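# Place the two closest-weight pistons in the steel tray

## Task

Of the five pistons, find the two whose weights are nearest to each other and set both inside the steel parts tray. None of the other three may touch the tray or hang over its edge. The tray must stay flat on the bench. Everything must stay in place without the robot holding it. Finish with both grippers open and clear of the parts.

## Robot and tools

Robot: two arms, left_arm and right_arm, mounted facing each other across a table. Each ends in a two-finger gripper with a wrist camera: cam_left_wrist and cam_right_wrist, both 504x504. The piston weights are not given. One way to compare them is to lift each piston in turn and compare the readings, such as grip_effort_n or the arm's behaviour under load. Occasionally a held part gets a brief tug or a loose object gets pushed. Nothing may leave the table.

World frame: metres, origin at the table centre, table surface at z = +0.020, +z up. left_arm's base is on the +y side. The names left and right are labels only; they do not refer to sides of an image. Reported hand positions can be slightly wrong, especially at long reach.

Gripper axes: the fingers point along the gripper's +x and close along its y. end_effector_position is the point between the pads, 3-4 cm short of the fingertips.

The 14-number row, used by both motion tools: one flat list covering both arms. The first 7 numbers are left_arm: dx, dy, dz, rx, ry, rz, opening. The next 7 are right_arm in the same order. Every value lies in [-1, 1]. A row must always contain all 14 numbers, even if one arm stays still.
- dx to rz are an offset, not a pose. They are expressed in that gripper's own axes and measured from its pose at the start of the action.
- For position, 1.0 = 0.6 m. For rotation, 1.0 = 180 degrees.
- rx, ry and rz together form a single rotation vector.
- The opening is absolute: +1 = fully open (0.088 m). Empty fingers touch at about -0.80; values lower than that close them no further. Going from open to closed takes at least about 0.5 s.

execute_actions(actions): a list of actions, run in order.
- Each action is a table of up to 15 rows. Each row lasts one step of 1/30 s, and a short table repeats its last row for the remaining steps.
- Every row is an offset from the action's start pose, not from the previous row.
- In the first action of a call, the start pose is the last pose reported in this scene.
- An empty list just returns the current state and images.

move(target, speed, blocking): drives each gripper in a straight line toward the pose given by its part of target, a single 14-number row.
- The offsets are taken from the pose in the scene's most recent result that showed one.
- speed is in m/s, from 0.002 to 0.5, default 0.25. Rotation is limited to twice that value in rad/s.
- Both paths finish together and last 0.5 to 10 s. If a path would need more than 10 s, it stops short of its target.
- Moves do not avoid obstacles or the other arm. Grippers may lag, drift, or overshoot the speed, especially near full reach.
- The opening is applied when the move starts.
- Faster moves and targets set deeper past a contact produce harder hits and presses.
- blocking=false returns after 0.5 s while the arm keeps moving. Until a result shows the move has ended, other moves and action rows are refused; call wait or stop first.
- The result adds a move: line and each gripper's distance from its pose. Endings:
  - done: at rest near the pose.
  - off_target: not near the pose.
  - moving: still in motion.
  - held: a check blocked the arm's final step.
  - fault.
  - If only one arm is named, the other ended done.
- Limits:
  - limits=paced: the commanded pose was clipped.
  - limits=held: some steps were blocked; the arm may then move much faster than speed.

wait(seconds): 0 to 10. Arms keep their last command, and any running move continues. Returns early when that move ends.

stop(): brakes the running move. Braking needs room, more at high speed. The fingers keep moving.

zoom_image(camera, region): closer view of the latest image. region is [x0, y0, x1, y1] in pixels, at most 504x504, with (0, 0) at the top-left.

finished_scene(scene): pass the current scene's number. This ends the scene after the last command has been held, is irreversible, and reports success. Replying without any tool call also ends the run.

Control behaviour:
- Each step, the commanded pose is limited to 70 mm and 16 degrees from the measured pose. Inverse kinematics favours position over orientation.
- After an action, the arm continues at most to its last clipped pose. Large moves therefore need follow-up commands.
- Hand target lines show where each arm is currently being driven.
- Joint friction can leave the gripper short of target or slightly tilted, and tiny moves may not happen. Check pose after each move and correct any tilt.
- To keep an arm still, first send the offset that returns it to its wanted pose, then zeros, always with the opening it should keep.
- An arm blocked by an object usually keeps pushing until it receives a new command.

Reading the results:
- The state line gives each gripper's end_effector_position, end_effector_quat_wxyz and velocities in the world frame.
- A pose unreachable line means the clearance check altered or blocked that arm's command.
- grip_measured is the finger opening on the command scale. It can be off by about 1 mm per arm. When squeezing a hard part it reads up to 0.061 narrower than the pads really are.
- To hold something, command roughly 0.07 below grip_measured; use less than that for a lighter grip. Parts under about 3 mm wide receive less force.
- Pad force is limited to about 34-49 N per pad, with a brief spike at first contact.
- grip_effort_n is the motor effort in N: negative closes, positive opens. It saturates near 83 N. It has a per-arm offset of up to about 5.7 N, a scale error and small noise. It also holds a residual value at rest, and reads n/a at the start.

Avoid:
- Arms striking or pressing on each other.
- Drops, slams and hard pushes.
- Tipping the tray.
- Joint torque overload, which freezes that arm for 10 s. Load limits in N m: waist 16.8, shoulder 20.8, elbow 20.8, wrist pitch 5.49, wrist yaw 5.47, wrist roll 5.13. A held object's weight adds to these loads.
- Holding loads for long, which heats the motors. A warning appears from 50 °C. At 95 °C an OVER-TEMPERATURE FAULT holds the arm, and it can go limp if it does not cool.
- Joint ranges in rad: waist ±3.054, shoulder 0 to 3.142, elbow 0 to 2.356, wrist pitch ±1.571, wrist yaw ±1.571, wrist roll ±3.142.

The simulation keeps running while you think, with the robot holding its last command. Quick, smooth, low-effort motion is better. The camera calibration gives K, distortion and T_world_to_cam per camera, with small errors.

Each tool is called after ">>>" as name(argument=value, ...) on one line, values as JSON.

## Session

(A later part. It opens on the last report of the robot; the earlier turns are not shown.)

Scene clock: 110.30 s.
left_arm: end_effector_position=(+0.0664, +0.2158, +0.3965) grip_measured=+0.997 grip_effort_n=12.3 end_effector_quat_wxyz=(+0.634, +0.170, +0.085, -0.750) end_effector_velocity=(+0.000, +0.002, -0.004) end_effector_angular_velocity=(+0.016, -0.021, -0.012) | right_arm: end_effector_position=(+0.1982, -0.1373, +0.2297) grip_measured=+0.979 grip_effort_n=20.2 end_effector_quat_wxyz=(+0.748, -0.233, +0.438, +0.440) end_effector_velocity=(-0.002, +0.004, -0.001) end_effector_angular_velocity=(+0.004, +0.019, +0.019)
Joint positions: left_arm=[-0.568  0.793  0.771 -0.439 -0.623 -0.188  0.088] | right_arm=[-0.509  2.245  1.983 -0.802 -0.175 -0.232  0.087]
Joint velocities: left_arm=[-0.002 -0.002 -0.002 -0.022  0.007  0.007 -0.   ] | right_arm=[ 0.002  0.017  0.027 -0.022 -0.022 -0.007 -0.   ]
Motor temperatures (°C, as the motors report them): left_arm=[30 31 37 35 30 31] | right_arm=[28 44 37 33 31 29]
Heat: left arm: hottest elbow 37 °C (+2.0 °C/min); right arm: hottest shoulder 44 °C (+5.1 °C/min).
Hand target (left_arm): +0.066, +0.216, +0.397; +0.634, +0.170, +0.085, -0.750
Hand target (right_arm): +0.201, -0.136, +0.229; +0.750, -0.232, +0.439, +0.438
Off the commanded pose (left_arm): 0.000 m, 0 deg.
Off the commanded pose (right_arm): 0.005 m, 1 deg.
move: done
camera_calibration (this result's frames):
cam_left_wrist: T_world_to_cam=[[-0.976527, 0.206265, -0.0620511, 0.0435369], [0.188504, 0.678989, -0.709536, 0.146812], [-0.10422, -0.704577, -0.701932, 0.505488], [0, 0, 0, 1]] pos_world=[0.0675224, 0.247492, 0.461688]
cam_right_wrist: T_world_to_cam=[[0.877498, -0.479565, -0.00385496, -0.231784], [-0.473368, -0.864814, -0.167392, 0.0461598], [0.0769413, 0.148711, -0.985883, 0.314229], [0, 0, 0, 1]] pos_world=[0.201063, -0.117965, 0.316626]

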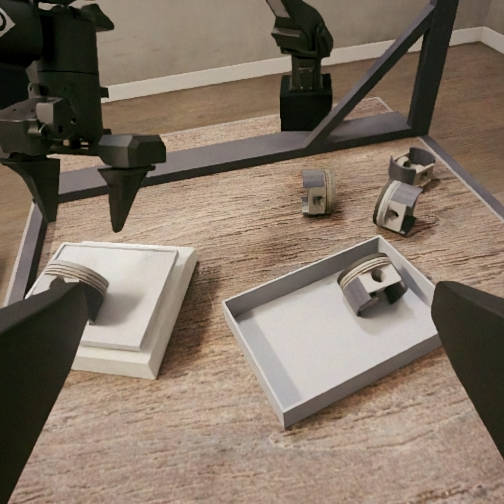

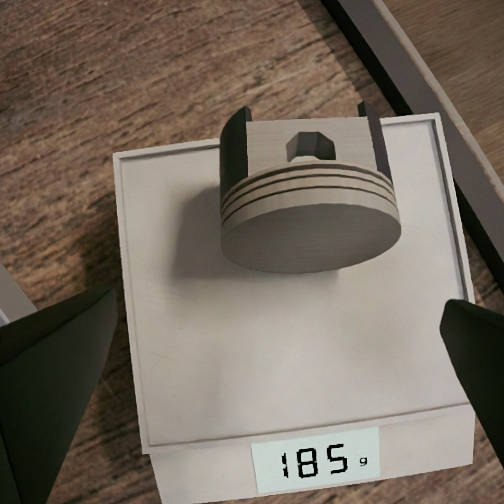

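>>> move(target=[0,0,0,0,0,0,1,0.02,-0.033,0.028,-0.03,-0.01,0,1])

>>> move(target=[0,0,0,0,0,0,1,0.135,0,0,0,-0.01,0,1], speed=0.08)

>>> move(target=[0,0,0,0,0,0,1,0,0,0,0,0,0,0.48])

>>> move(target=[0,0,0,0,0,0,1,-0.1,0,0,0,0,0,0.48], speed=0.15)

Scene clock: 113.93 s.
left_arm: end_effector_position=(+0.0664, +0.2158, +0.3965) grip_measured=+0.997 grip_effort_n=12.3 end_effector_quat_wxyz=(+0.634, +0.170, +0.085, -0.750) end_effector_velocity=(-0.001, -0.001, +0.004) end_effector_angular_velocity=(-0.018, +0.007, +0.001) | right_arm: end_effector_position=(+0.2228, -0.1309, +0.2280) grip_measured=+0.979 grip_effort_n=19.8 end_effector_quat_wxyz=(+0.744, -0.261, +0.406, +0.463) end_effector_velocity=(+0.002, -0.001, +0.002) end_effector_angular_velocity=(-0.005, -0.010, +0.000)
Joint positions: left_arm=[-0.568  0.793  0.771 -0.439 -0.623 -0.188  0.088] | right_arm=[-0.536  2.332  2.11  -0.817 -0.196 -0.342  0.087]
Joint velocities: left_arm=[-0.002 -0.002 -0.002  0.022 -0.007  0.007 -0.   ] | right_arm=[-0.002  0.002  0.012 -0.007  0.007 -0.007  0.   ]
Motor temperatures (°C, as the motors report them): left_arm=[30 31 37 35 30 31] | right_arm=[28 44 38 33 31 29]
Heat: left arm: hottest elbow 37 °C (+2.0 °C/min); right arm: hottest shoulder 44 °C (+4.1 °C/min).
Hand target (left_arm): +0.066, +0.216, +0.397; +0.634, +0.170, +0.085, -0.750
Hand target (right_arm): +0.225, -0.130, +0.227; +0.743, -0.261, +0.405, +0.464
Off the commanded pose (left_arm): 0.000 m, 0 deg.
Off the commanded pose (right_arm): 0.003 m, 0 deg.
move: done
camera_calibration (this result's frames):
cam_left_wrist: T_world_to_cam=[[-0.976527, 0.206265, -0.0620511, 0.0435369], [0.188504, 0.678989, -0.709536, 0.146812], [-0.10422, -0.704577, -0.701932, 0.505488], [0, 0, 0, 1]] pos_world=[0.0675224, 0.247492, 0.461688]
cam_right_wrist: T_world_to_cam=[[0.910758, -0.410405, 0.0456857, -0.259939], [-0.394636, -0.897619, -0.196323, 0.047841], [0.12158, 0.160774, -0.979474, 0.299876], [0, 0, 0, 1]] pos_world=[0.219163, -0.11195, 0.314989]

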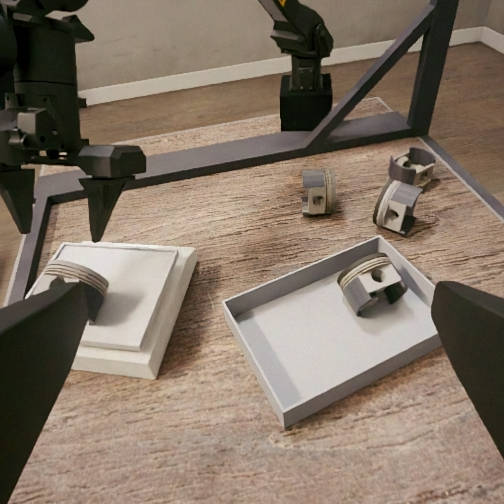

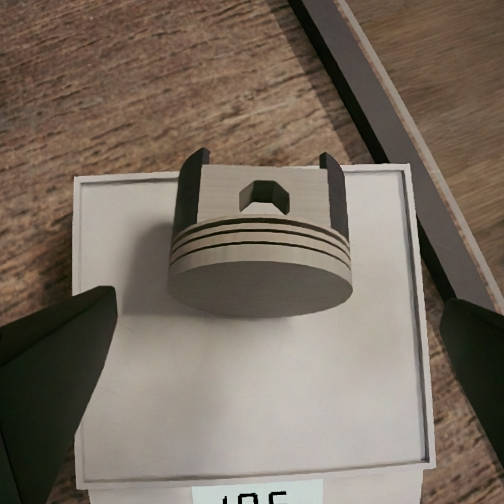

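Scene clock: 115.60 s.
left_arm: end_effector_position=(+0.0664, +0.2158, +0.3965) grip_measured=+0.997 grip_effort_n=12.3 end_effector_quat_wxyz=(+0.634, +0.170, +0.085, -0.750) end_effector_velocity=(+0.001, +0.001, -0.001) end_effector_angular_velocity=(+0.004, -0.001, +0.007) | right_arm: end_effector_position=(+0.2404, -0.0953, +0.1612) grip_measured=+0.979 grip_effort_n=19.8 end_effector_quat_wxyz=(+0.749, -0.254, +0.396, +0.467) end_effector_velocity=(-0.003, -0.004, -0.008) end_effector_angular_velocity=(-0.019, +0.024, +0.008)
Joint positions: left_arm=[-0.568  0.793  0.771 -0.439 -0.623 -0.188  0.088] | right_arm=[-0.511  2.526  2.179 -0.661 -0.193 -0.315  0.087]
Joint velocities: left_arm=[-0.002 -0.002 -0.002 -0.007 -0.007 -0.007  0.   ] | right_arm=[-0.002  0.007 -0.002 -0.022 -0.007 -0.007 -0.   ]
Motor temperatures (°C, as the motors report them): left_arm=[30 31 37 35 30 31] | right_arm=[28 44 38 33 31 29]
Heat: left arm: hottest elbow 37 °C (+2.0 °C/min); right arm: hottest shoulder 44 °C (+4.0 °C/min).
Hand target (left_arm): +0.066, +0.216, +0.397; +0.634, +0.170, +0.085, -0.750
Hand target (right_arm): +0.242, -0.092, +0.159; +0.750, -0.253, +0.394, +0.467
Off the commanded pose (left_arm): 0.000 m, 0 deg.
Off the commanded pose (right_arm): 0.004 m, 0 deg.
move: done
camera_calibration (this result's frames):
cam_left_wrist: T_world_to_cam=[[-0.976527, 0.206265, -0.0620511, 0.0435369], [0.188504, 0.678989, -0.709536, 0.146812], [-0.10422, -0.704577, -0.701932, 0.505488], [0, 0, 0, 1]] pos_world=[0.0675224, 0.247492, 0.461688]
cam_right_wrist: T_world_to_cam=[[0.910644, -0.4107, 0.0453049, -0.258191], [-0.39143, -0.892597, -0.223726, 0.0777498], [0.132323, 0.186001, -0.973599, 0.225488], [0, 0, 0, 1]] pos_world=[0.235716, -0.0785808, 0.248626]

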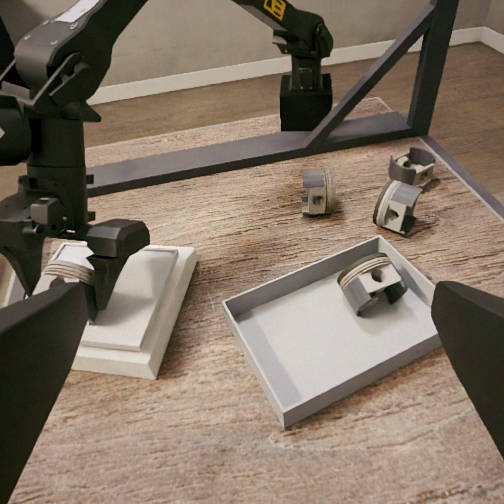

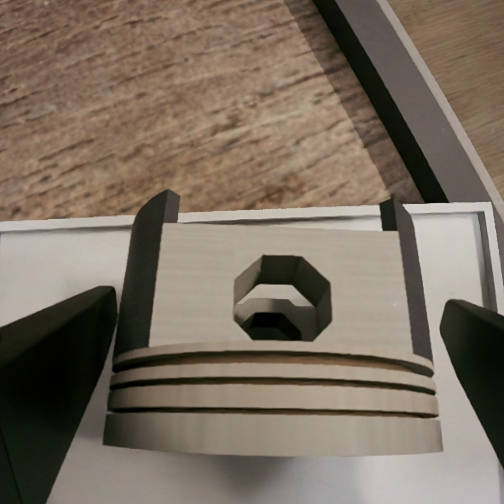

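Scene clock: 116.10 s.
left_arm: end_effector_position=(+0.0664, +0.2158, +0.3965) grip_measured=+0.997 grip_effort_n=12.3 end_effector_quat_wxyz=(+0.634, +0.170, +0.085, -0.750) end_effector_velocity=(+0.005, +0.001, -0.007) end_effector_angular_velocity=(+0.024, -0.017, +0.025) | right_arm: end_effector_position=(+0.2395, -0.0945, +0.1610) grip_measured=+0.615 grip_effort_n=-83.5 end_effector_quat_wxyz=(+0.748, -0.254, +0.396, +0.468) end_effector_velocity=(-0.005, -0.002, -0.001) end_effector_angular_velocity=(-0.003, +0.025, +0.015)
Joint positions: left_arm=[-0.568  0.793  0.771 -0.439 -0.623 -0.188  0.088] | right_arm=[-0.509  2.526  2.179 -0.661 -0.194 -0.315  0.069]
Joint velocities: left_arm=[-0.002  0.002 -0.002 -0.037 -0.022 -0.022 -0.   ] | right_arm=[-0.002 -0.002 -0.002 -0.022 -0.022 -0.007 -0.   ]
Motor temperatures (°C, as the motors report them): left_arm=[30 31 37 35 30 31] | right_arm=[28 45 38 33 31 29]
Heat: left arm: hottest elbow 37 °C (+2.0 °C/min); right arm: hottest shoulder 45 °C (+5.1 °C/min).
Hand target (left_arm): +0.066, +0.216, +0.397; +0.634, +0.170, +0.085, -0.750
Hand target (right_arm): +0.240, -0.095, +0.161; +0.749, -0.254, +0.396, +0.467
Off the commanded pose (left_arm): 0.000 m, 0 deg.
Off the commanded pose (right_arm): 0.001 m, 0 deg.
move: done
camera_calibration (this result's frames):
cam_left_wrist: T_world_to_cam=[[-0.976527, 0.206265, -0.0620511, 0.0435369], [0.188504, 0.678989, -0.709536, 0.146812], [-0.10422, -0.704577, -0.701932, 0.505488], [0, 0, 0, 1]] pos_world=[0.0675224, 0.247492, 0.461688]
cam_right_wrist: T_world_to_cam=[[0.911655, -0.408598, 0.0439682, -0.256922], [-0.389601, -0.893359, -0.223879, 0.0775797], [0.130756, 0.18697, -0.973625, 0.225748], [0, 0, 0, 1]] pos_world=[0.234931, -0.0778794, 0.248459]

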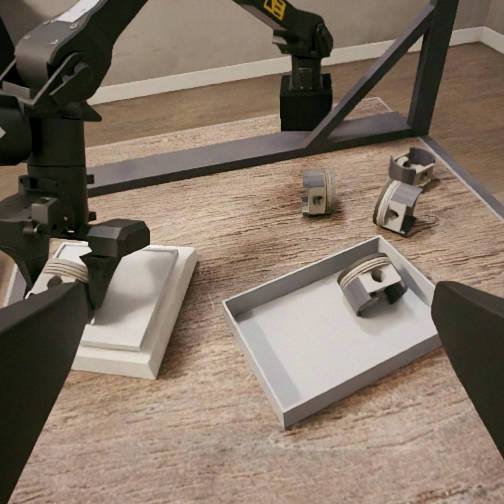

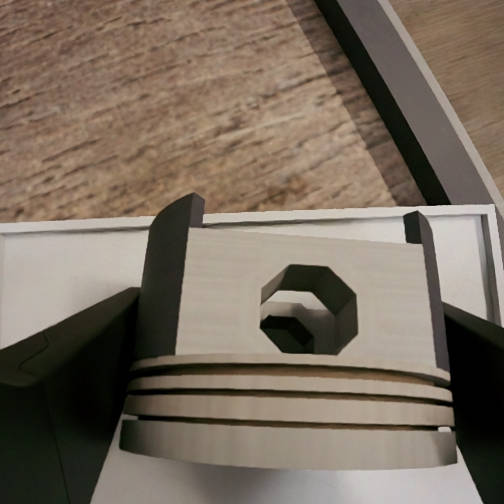

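Scene clock: 117.23 s.
left_arm: end_effector_position=(+0.0664, +0.2158, +0.3965) grip_measured=+0.997 grip_effort_n=12.3 end_effector_quat_wxyz=(+0.634, +0.170, +0.085, -0.750) end_effector_velocity=(+0.001, +0.001, -0.001) end_effector_angular_velocity=(+0.004, -0.001, +0.007) | right_arm: end_effector_position=(+0.2252, -0.1231, +0.2010) grip_measured=+0.615 grip_effort_n=-83.5 end_effector_quat_wxyz=(+0.745, -0.256, +0.403, +0.466) end_effector_velocity=(-0.005, -0.002, -0.001) end_effector_angular_velocity=(-0.002, +0.025, +0.015)
Joint positions: left_arm=[-0.568  0.793  0.771 -0.439 -0.623 -0.188  0.088] | right_arm=[-0.531  2.365  2.055 -0.719 -0.204 -0.333  0.069]
Joint velocities: left_arm=[-0.002 -0.002 -0.002 -0.007 -0.007 -0.007  0.   ] | right_arm=[-0.002 -0.002 -0.002 -0.022 -0.022 -0.007 -0.   ]
Motor temperatures (°C, as the motors report them): left_arm=[30 31 37 35 30 31] | right_arm=[28 45 38 33 31 29]
Heat: left arm: hottest elbow 37 °C (+2.0 °C/min); right arm: hottest shoulder 45 °C (+5.0 °C/min).
Hand target (left_arm): +0.066, +0.216, +0.397; +0.634, +0.170, +0.085, -0.750
Hand target (right_arm): +0.225, -0.124, +0.211; +0.748, -0.254, +0.396, +0.468
Off the commanded pose (left_arm): 0.000 m, 0 deg.
Off the commanded pose (right_arm): 0.010 m, 1 deg.
move: off_target (right_arm)
camera_calibration (this result's frames):
cam_left_wrist: T_world_to_cam=[[-0.976527, 0.206265, -0.0620511, 0.0435369], [0.188504, 0.678989, -0.709536, 0.146812], [-0.10422, -0.704577, -0.701932, 0.505488], [0, 0, 0, 1]] pos_world=[0.0675224, 0.247492, 0.461688]
cam_right_wrist: T_world_to_cam=[[0.911423, -0.409701, 0.0381236, -0.256239], [-0.393798, -0.895387, -0.207859, 0.0529192], [0.119295, 0.174434, -0.977416, 0.273699], [0, 0, 0, 1]] pos_world=[0.22173, -0.10534, 0.288286]

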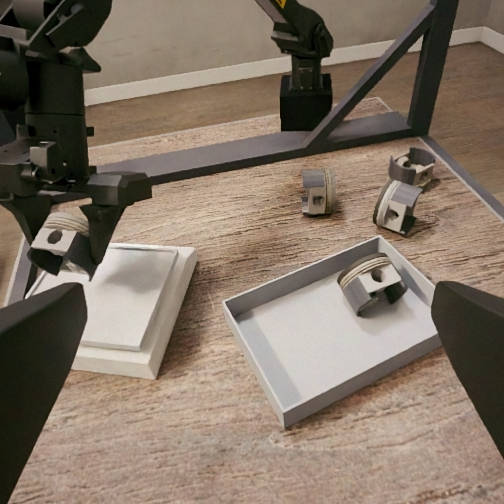

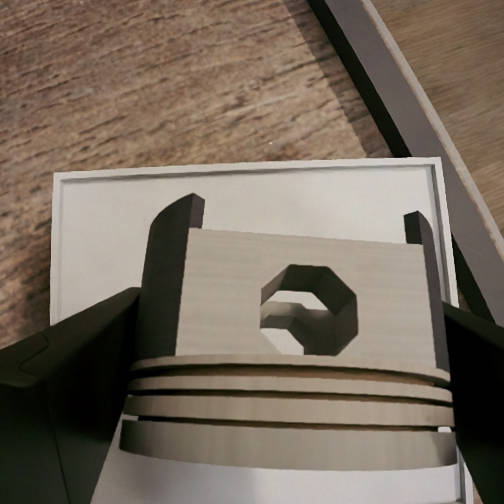

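>>> move(target=[0,0,0,0,0,0,1,0.026,0.416,-0.017,-0.14,0,0.091,0.48])

>>> move(target=[0,0,0,0,0,0,1,0.122,0,-0.078,0,0,0,0.48], speed=0.07)

Scene clock: 120.87 s.
left_arm: end_effector_position=(+0.0664, +0.2158, +0.3965) grip_measured=+0.997 grip_effort_n=11.9 end_effector_quat_wxyz=(+0.634, +0.170, +0.085, -0.750) end_effector_velocity=(+0.005, +0.000, +0.000) end_effector_angular_velocity=(-0.005, -0.002, +0.025) | right_arm: end_effector_position=(-0.0009, -0.0167, +0.1784) grip_measured=+0.615 grip_effort_n=-83.5 end_effector_quat_wxyz=(+0.596, -0.351, +0.331, +0.642) end_effector_velocity=(+0.001, +0.001, +0.001) end_effector_angular_velocity=(+0.010, -0.009, +0.020)
Joint positions: left_arm=[-0.568  0.793  0.771 -0.439 -0.623 -0.188  0.088] | right_arm=[-0.097  2.268  1.806 -0.599 -0.252 -0.407  0.069]
Joint velocities: left_arm=[ 0.002 -0.007 -0.002 -0.007 -0.022 -0.007 -0.   ] | right_arm=[-0.002 -0.002 -0.002  0.007 -0.007 -0.022 -0.   ]
Motor temperatures (°C, as the motors report them): left_arm=[30 31 37 35 30 31] | right_arm=[28 47 38 33 31 29]
Heat: left arm: hottest elbow 37 °C (+2.0 °C/min); right arm: hottest shoulder 47 °C (+6.0 °C/min).
Hand target (left_arm): +0.066, +0.216, +0.397; +0.634, +0.170, +0.085, -0.750
Hand target (right_arm): +0.000, -0.013, +0.185; +0.599, -0.349, +0.323, +0.645
Off the commanded pose (left_arm): 0.000 m, 0 deg.
Off the commanded pose (right_arm): 0.004 m, 1 deg.
move: done
camera_calibration (this result's frames):
cam_left_wrist: T_world_to_cam=[[-0.976527, 0.206265, -0.0620511, 0.0435369], [0.188504, 0.678989, -0.709536, 0.146812], [-0.10422, -0.704577, -0.701932, 0.505488], [0, 0, 0, 1]] pos_world=[0.0675224, 0.247492, 0.461688]
cam_right_wrist: T_world_to_cam=[[0.994839, 0.0979363, 0.0265481, 0.00491708], [0.101255, -0.975196, -0.196825, 0.0515759], [0.00661336, 0.198497, -0.980079, 0.260792], [0, 0, 0, 1]] pos_world=[-0.0118387, -0.00195133, 0.265618]

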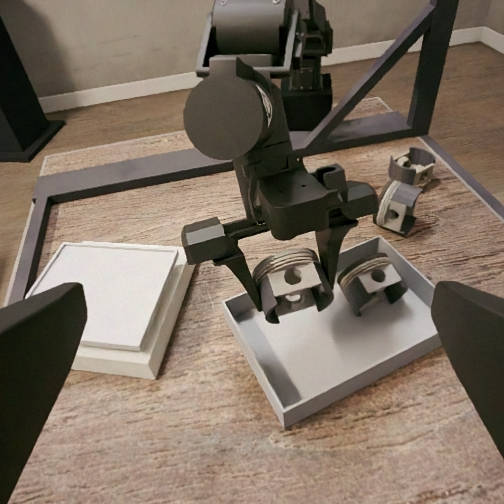

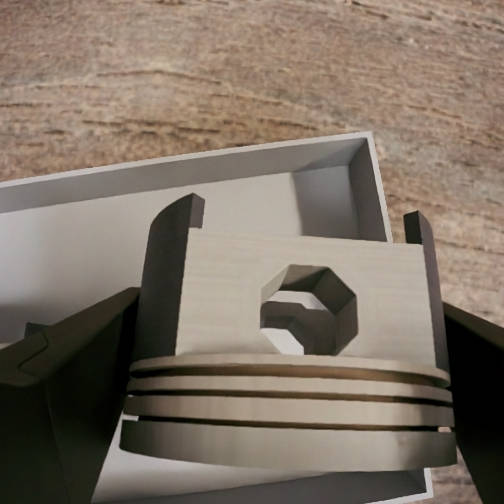

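Scene clock: 122.50 s.
left_arm: end_effector_position=(+0.0664, +0.2158, +0.3965) grip_measured=+0.997 grip_effort_n=12.3 end_effector_quat_wxyz=(+0.634, +0.170, +0.085, -0.750) end_effector_velocity=(+0.001, +0.001, -0.001) end_effector_angular_velocity=(+0.004, -0.001, +0.007) | right_arm: end_effector_position=(-0.0003, -0.0153, +0.0987) grip_measured=+0.615 grip_effort_n=-83.5 end_effector_quat_wxyz=(+0.599, -0.350, +0.325, +0.643) end_effector_velocity=(+0.002, -0.001, -0.007) end_effector_angular_velocity=(-0.009, -0.007, +0.000)
Joint positions: left_arm=[-0.568  0.793  0.771 -0.439 -0.623 -0.188  0.088] | right_arm=[-0.097  2.379  1.659 -0.328 -0.25  -0.407  0.069]
Joint velocities: left_arm=[-0.002 -0.002 -0.002 -0.007 -0.007 -0.007 -0.   ] | right_arm=[-0.002  0.012 -0.002  0.007  0.007 -0.007  0.   ]
Motor temperatures (°C, as the motors report them): left_arm=[30 31 37 35 30 31] | right_arm=[28 47 38 33 31 29]
Heat: left arm: hottest elbow 37 °C (+2.0 °C/min); right arm: hottest shoulder 47 °C (+5.1 °C/min).
Hand target (left_arm): +0.066, +0.216, +0.397; +0.634, +0.170, +0.085, -0.750
Hand target (right_arm): -0.003, -0.018, +0.091; +0.596, -0.351, +0.331, +0.642
Off the commanded pose (left_arm): 0.000 m, 0 deg.
Off the commanded pose (right_arm): 0.008 m, 1 deg.
move: done
camera_calibration (this result's frames):
cam_left_wrist: T_world_to_cam=[[-0.976527, 0.206265, -0.0620511, 0.0435369], [0.188504, 0.678989, -0.709536, 0.146812], [-0.10422, -0.704577, -0.701932, 0.505488], [0, 0, 0, 1]] pos_world=[0.0675224, 0.247492, 0.461688]
cam_right_wrist: T_world_to_cam=[[0.994679, 0.0972095, 0.0341234, 0.00551222], [0.102199, -0.972856, -0.207621, 0.0383198], [0.0130144, 0.210004, -0.977614, 0.182349], [0, 0, 0, 1]] pos_world=[-0.0117723, -0.00155019, 0.186035]

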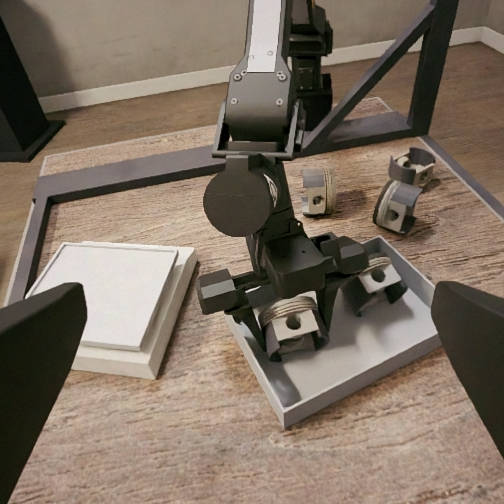

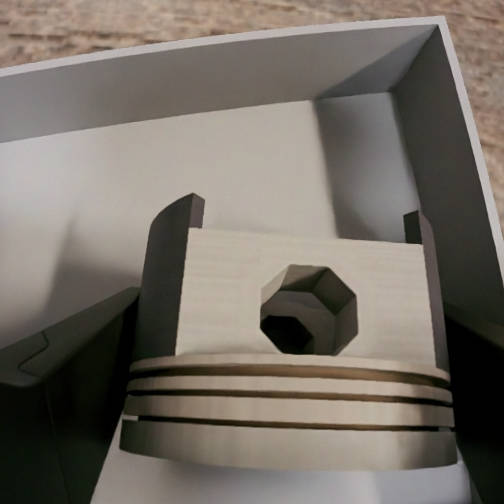

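>>> move(target=[0,0,0,0,0,0,1,0,0,0,0,0,0,0.8])

>>> move(target=[0,0,0,0,0,0,1,-0.35,0,0.04,0,0,0,0.8])

>>> finished_scene(scene=1)

Scene clock: 124.97 s.
left_arm: end_effector_position=(+0.0664, +0.2158, +0.3965) grip_measured=+0.997 grip_effort_n=12.3 end_effector_quat_wxyz=(+0.634, +0.170, +0.085, -0.750) end_effector_velocity=(-0.002, +0.000, +0.001) end_effector_angular_velocity=(-0.002, +0.014, -0.006) | right_arm: end_effector_position=(-0.0003, -0.0150, +0.0983) grip_measured=+0.795 grip_effort_n=19.8 end_effector_quat_wxyz=(+0.599, -0.350, +0.325, +0.643) end_effector_velocity=(-0.002, -0.004, -0.002) end_effector_angular_velocity=(-0.017, +0.010, +0.007)
Joint positions: left_arm=[-0.568  0.793  0.771 -0.439 -0.623 -0.188  0.088] | right_arm=[-0.096  2.38   1.659 -0.326 -0.25  -0.407  0.078]
Joint velocities: left_arm=[-0.002 -0.002 -0.002  0.007  0.007 -0.007 -0.   ] | right_arm=[-0.002 -0.002 -0.002 -0.022 -0.007 -0.007  0.001]
Motor temperatures (°C, as the motors report them): left_arm=[30 31 37 35 30 31] | right_arm=[28 47 38 33 31 29]
Heat: left arm: hottest elbow 37 °C (+2.0 °C/min); right arm: hottest shoulder 47 °C (+5.0 °C/min).
Hand target (left_arm): +0.066, +0.216, +0.397; +0.634, +0.170, +0.085, -0.750
Hand target (right_arm): -0.000, -0.015, +0.099; +0.599, -0.349, +0.325, +0.643
Off the commanded pose (left_arm): 0.000 m, 0 deg.
Off the commanded pose (right_arm): 0.000 m, 0 deg.
move: done
camera_calibration (this result's frames):
cam_left_wrist: T_world_to_cam=[[-0.976527, 0.206265, -0.0620511, 0.0435369], [0.188504, 0.678989, -0.709536, 0.146812], [-0.10422, -0.704577, -0.701932, 0.505488], [0, 0, 0, 1]] pos_world=[0.0675224, 0.247492, 0.461688]
cam_right_wrist: T_world_to_cam=[[0.994647, 0.0971943, 0.0350686, 0.00541317], [0.102388, -0.972764, -0.207959, 0.0384979], [0.0139011, 0.210436, -0.977509, 0.181888], [0, 0, 0, 1]] pos_world=[-0.0118544, -0.0013525, 0.185613]

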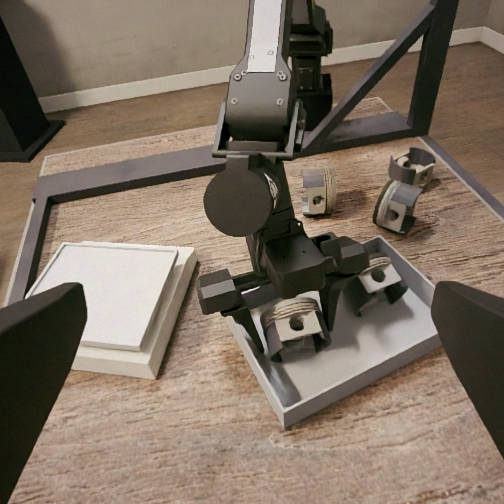

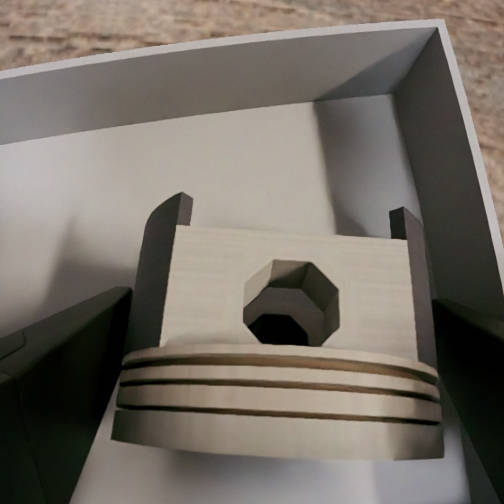

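Scene clock: 126.43 s.
left_arm: end_effector_position=(+0.0664, +0.2158, +0.3965) grip_measured=+0.997 grip_effort_n=11.9 end_effector_quat_wxyz=(+0.634, +0.170, +0.085, -0.750) end_effector_velocity=(+0.000, +0.001, -0.002) end_effector_angular_velocity=(+0.006, -0.010, -0.007) | right_arm: end_effector_position=(+0.0065, -0.1091, +0.2788) grip_measured=+0.797 grip_effort_n=20.2 end_effector_quat_wxyz=(+0.594, -0.353, +0.334, +0.641) end_effector_velocity=(+0.000, -0.004, +0.003) end_effector_angular_velocity=(-0.017, -0.009, +0.013)
Joint positions: left_arm=[-0.568  0.793  0.771 -0.439 -0.623 -0.188  0.088] | right_arm=[-0.207  1.906  1.664 -0.856 -0.302 -0.508  0.078]
Joint velocities: left_arm=[ 0.002 -0.002 -0.002 -0.007  0.007  0.007 -0.   ] | right_arm=[-0.002 -0.002  0.017 -0.037  0.007 -0.022 -0.   ]
Motor temperatures (°C, as the motors report them): left_arm=[30 31 37 35 30 31] | right_arm=[28 48 38 33 31 29]
Heat: left arm: hottest elbow 37 °C (+1.0 °C/min); right arm: hottest shoulder 48 °C (+7.1 °C/min).
Hand target (left_arm): +0.066, +0.216, +0.397; +0.634, +0.170, +0.085, -0.750
Hand target (right_arm): +0.008, -0.109, +0.288; +0.599, -0.350, +0.325, +0.642
Off the commanded pose (left_arm): 0.000 m, 0 deg.
Off the commanded pose (right_arm): 0.009 m, 1 deg.
move: off_target (right_arm)
camera_calibration (this result's frames):
cam_left_wrist: T_world_to_cam=[[-0.976527, 0.206265, -0.0620511, 0.0435369], [0.188504, 0.678989, -0.709536, 0.146812], [-0.10422, -0.704577, -0.701932, 0.505488], [0, 0, 0, 1]] pos_world=[0.0675224, 0.247492, 0.461688]
cam_right_wrist: T_world_to_cam=[[0.994969, 0.0973701, 0.023574, 0.00472965], [0.100077, -0.976821, -0.189224, -0.0218689], [0.0046028, 0.190631, -0.981651, 0.377035], [0, 0, 0, 1]] pos_world=[-0.00425268, -0.0936971, 0.365867]

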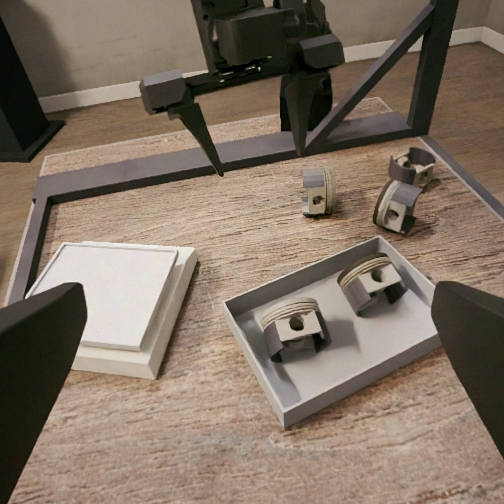

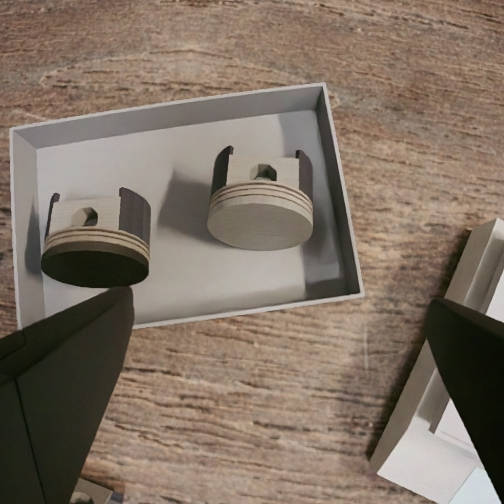

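The scene is finished: the task was done.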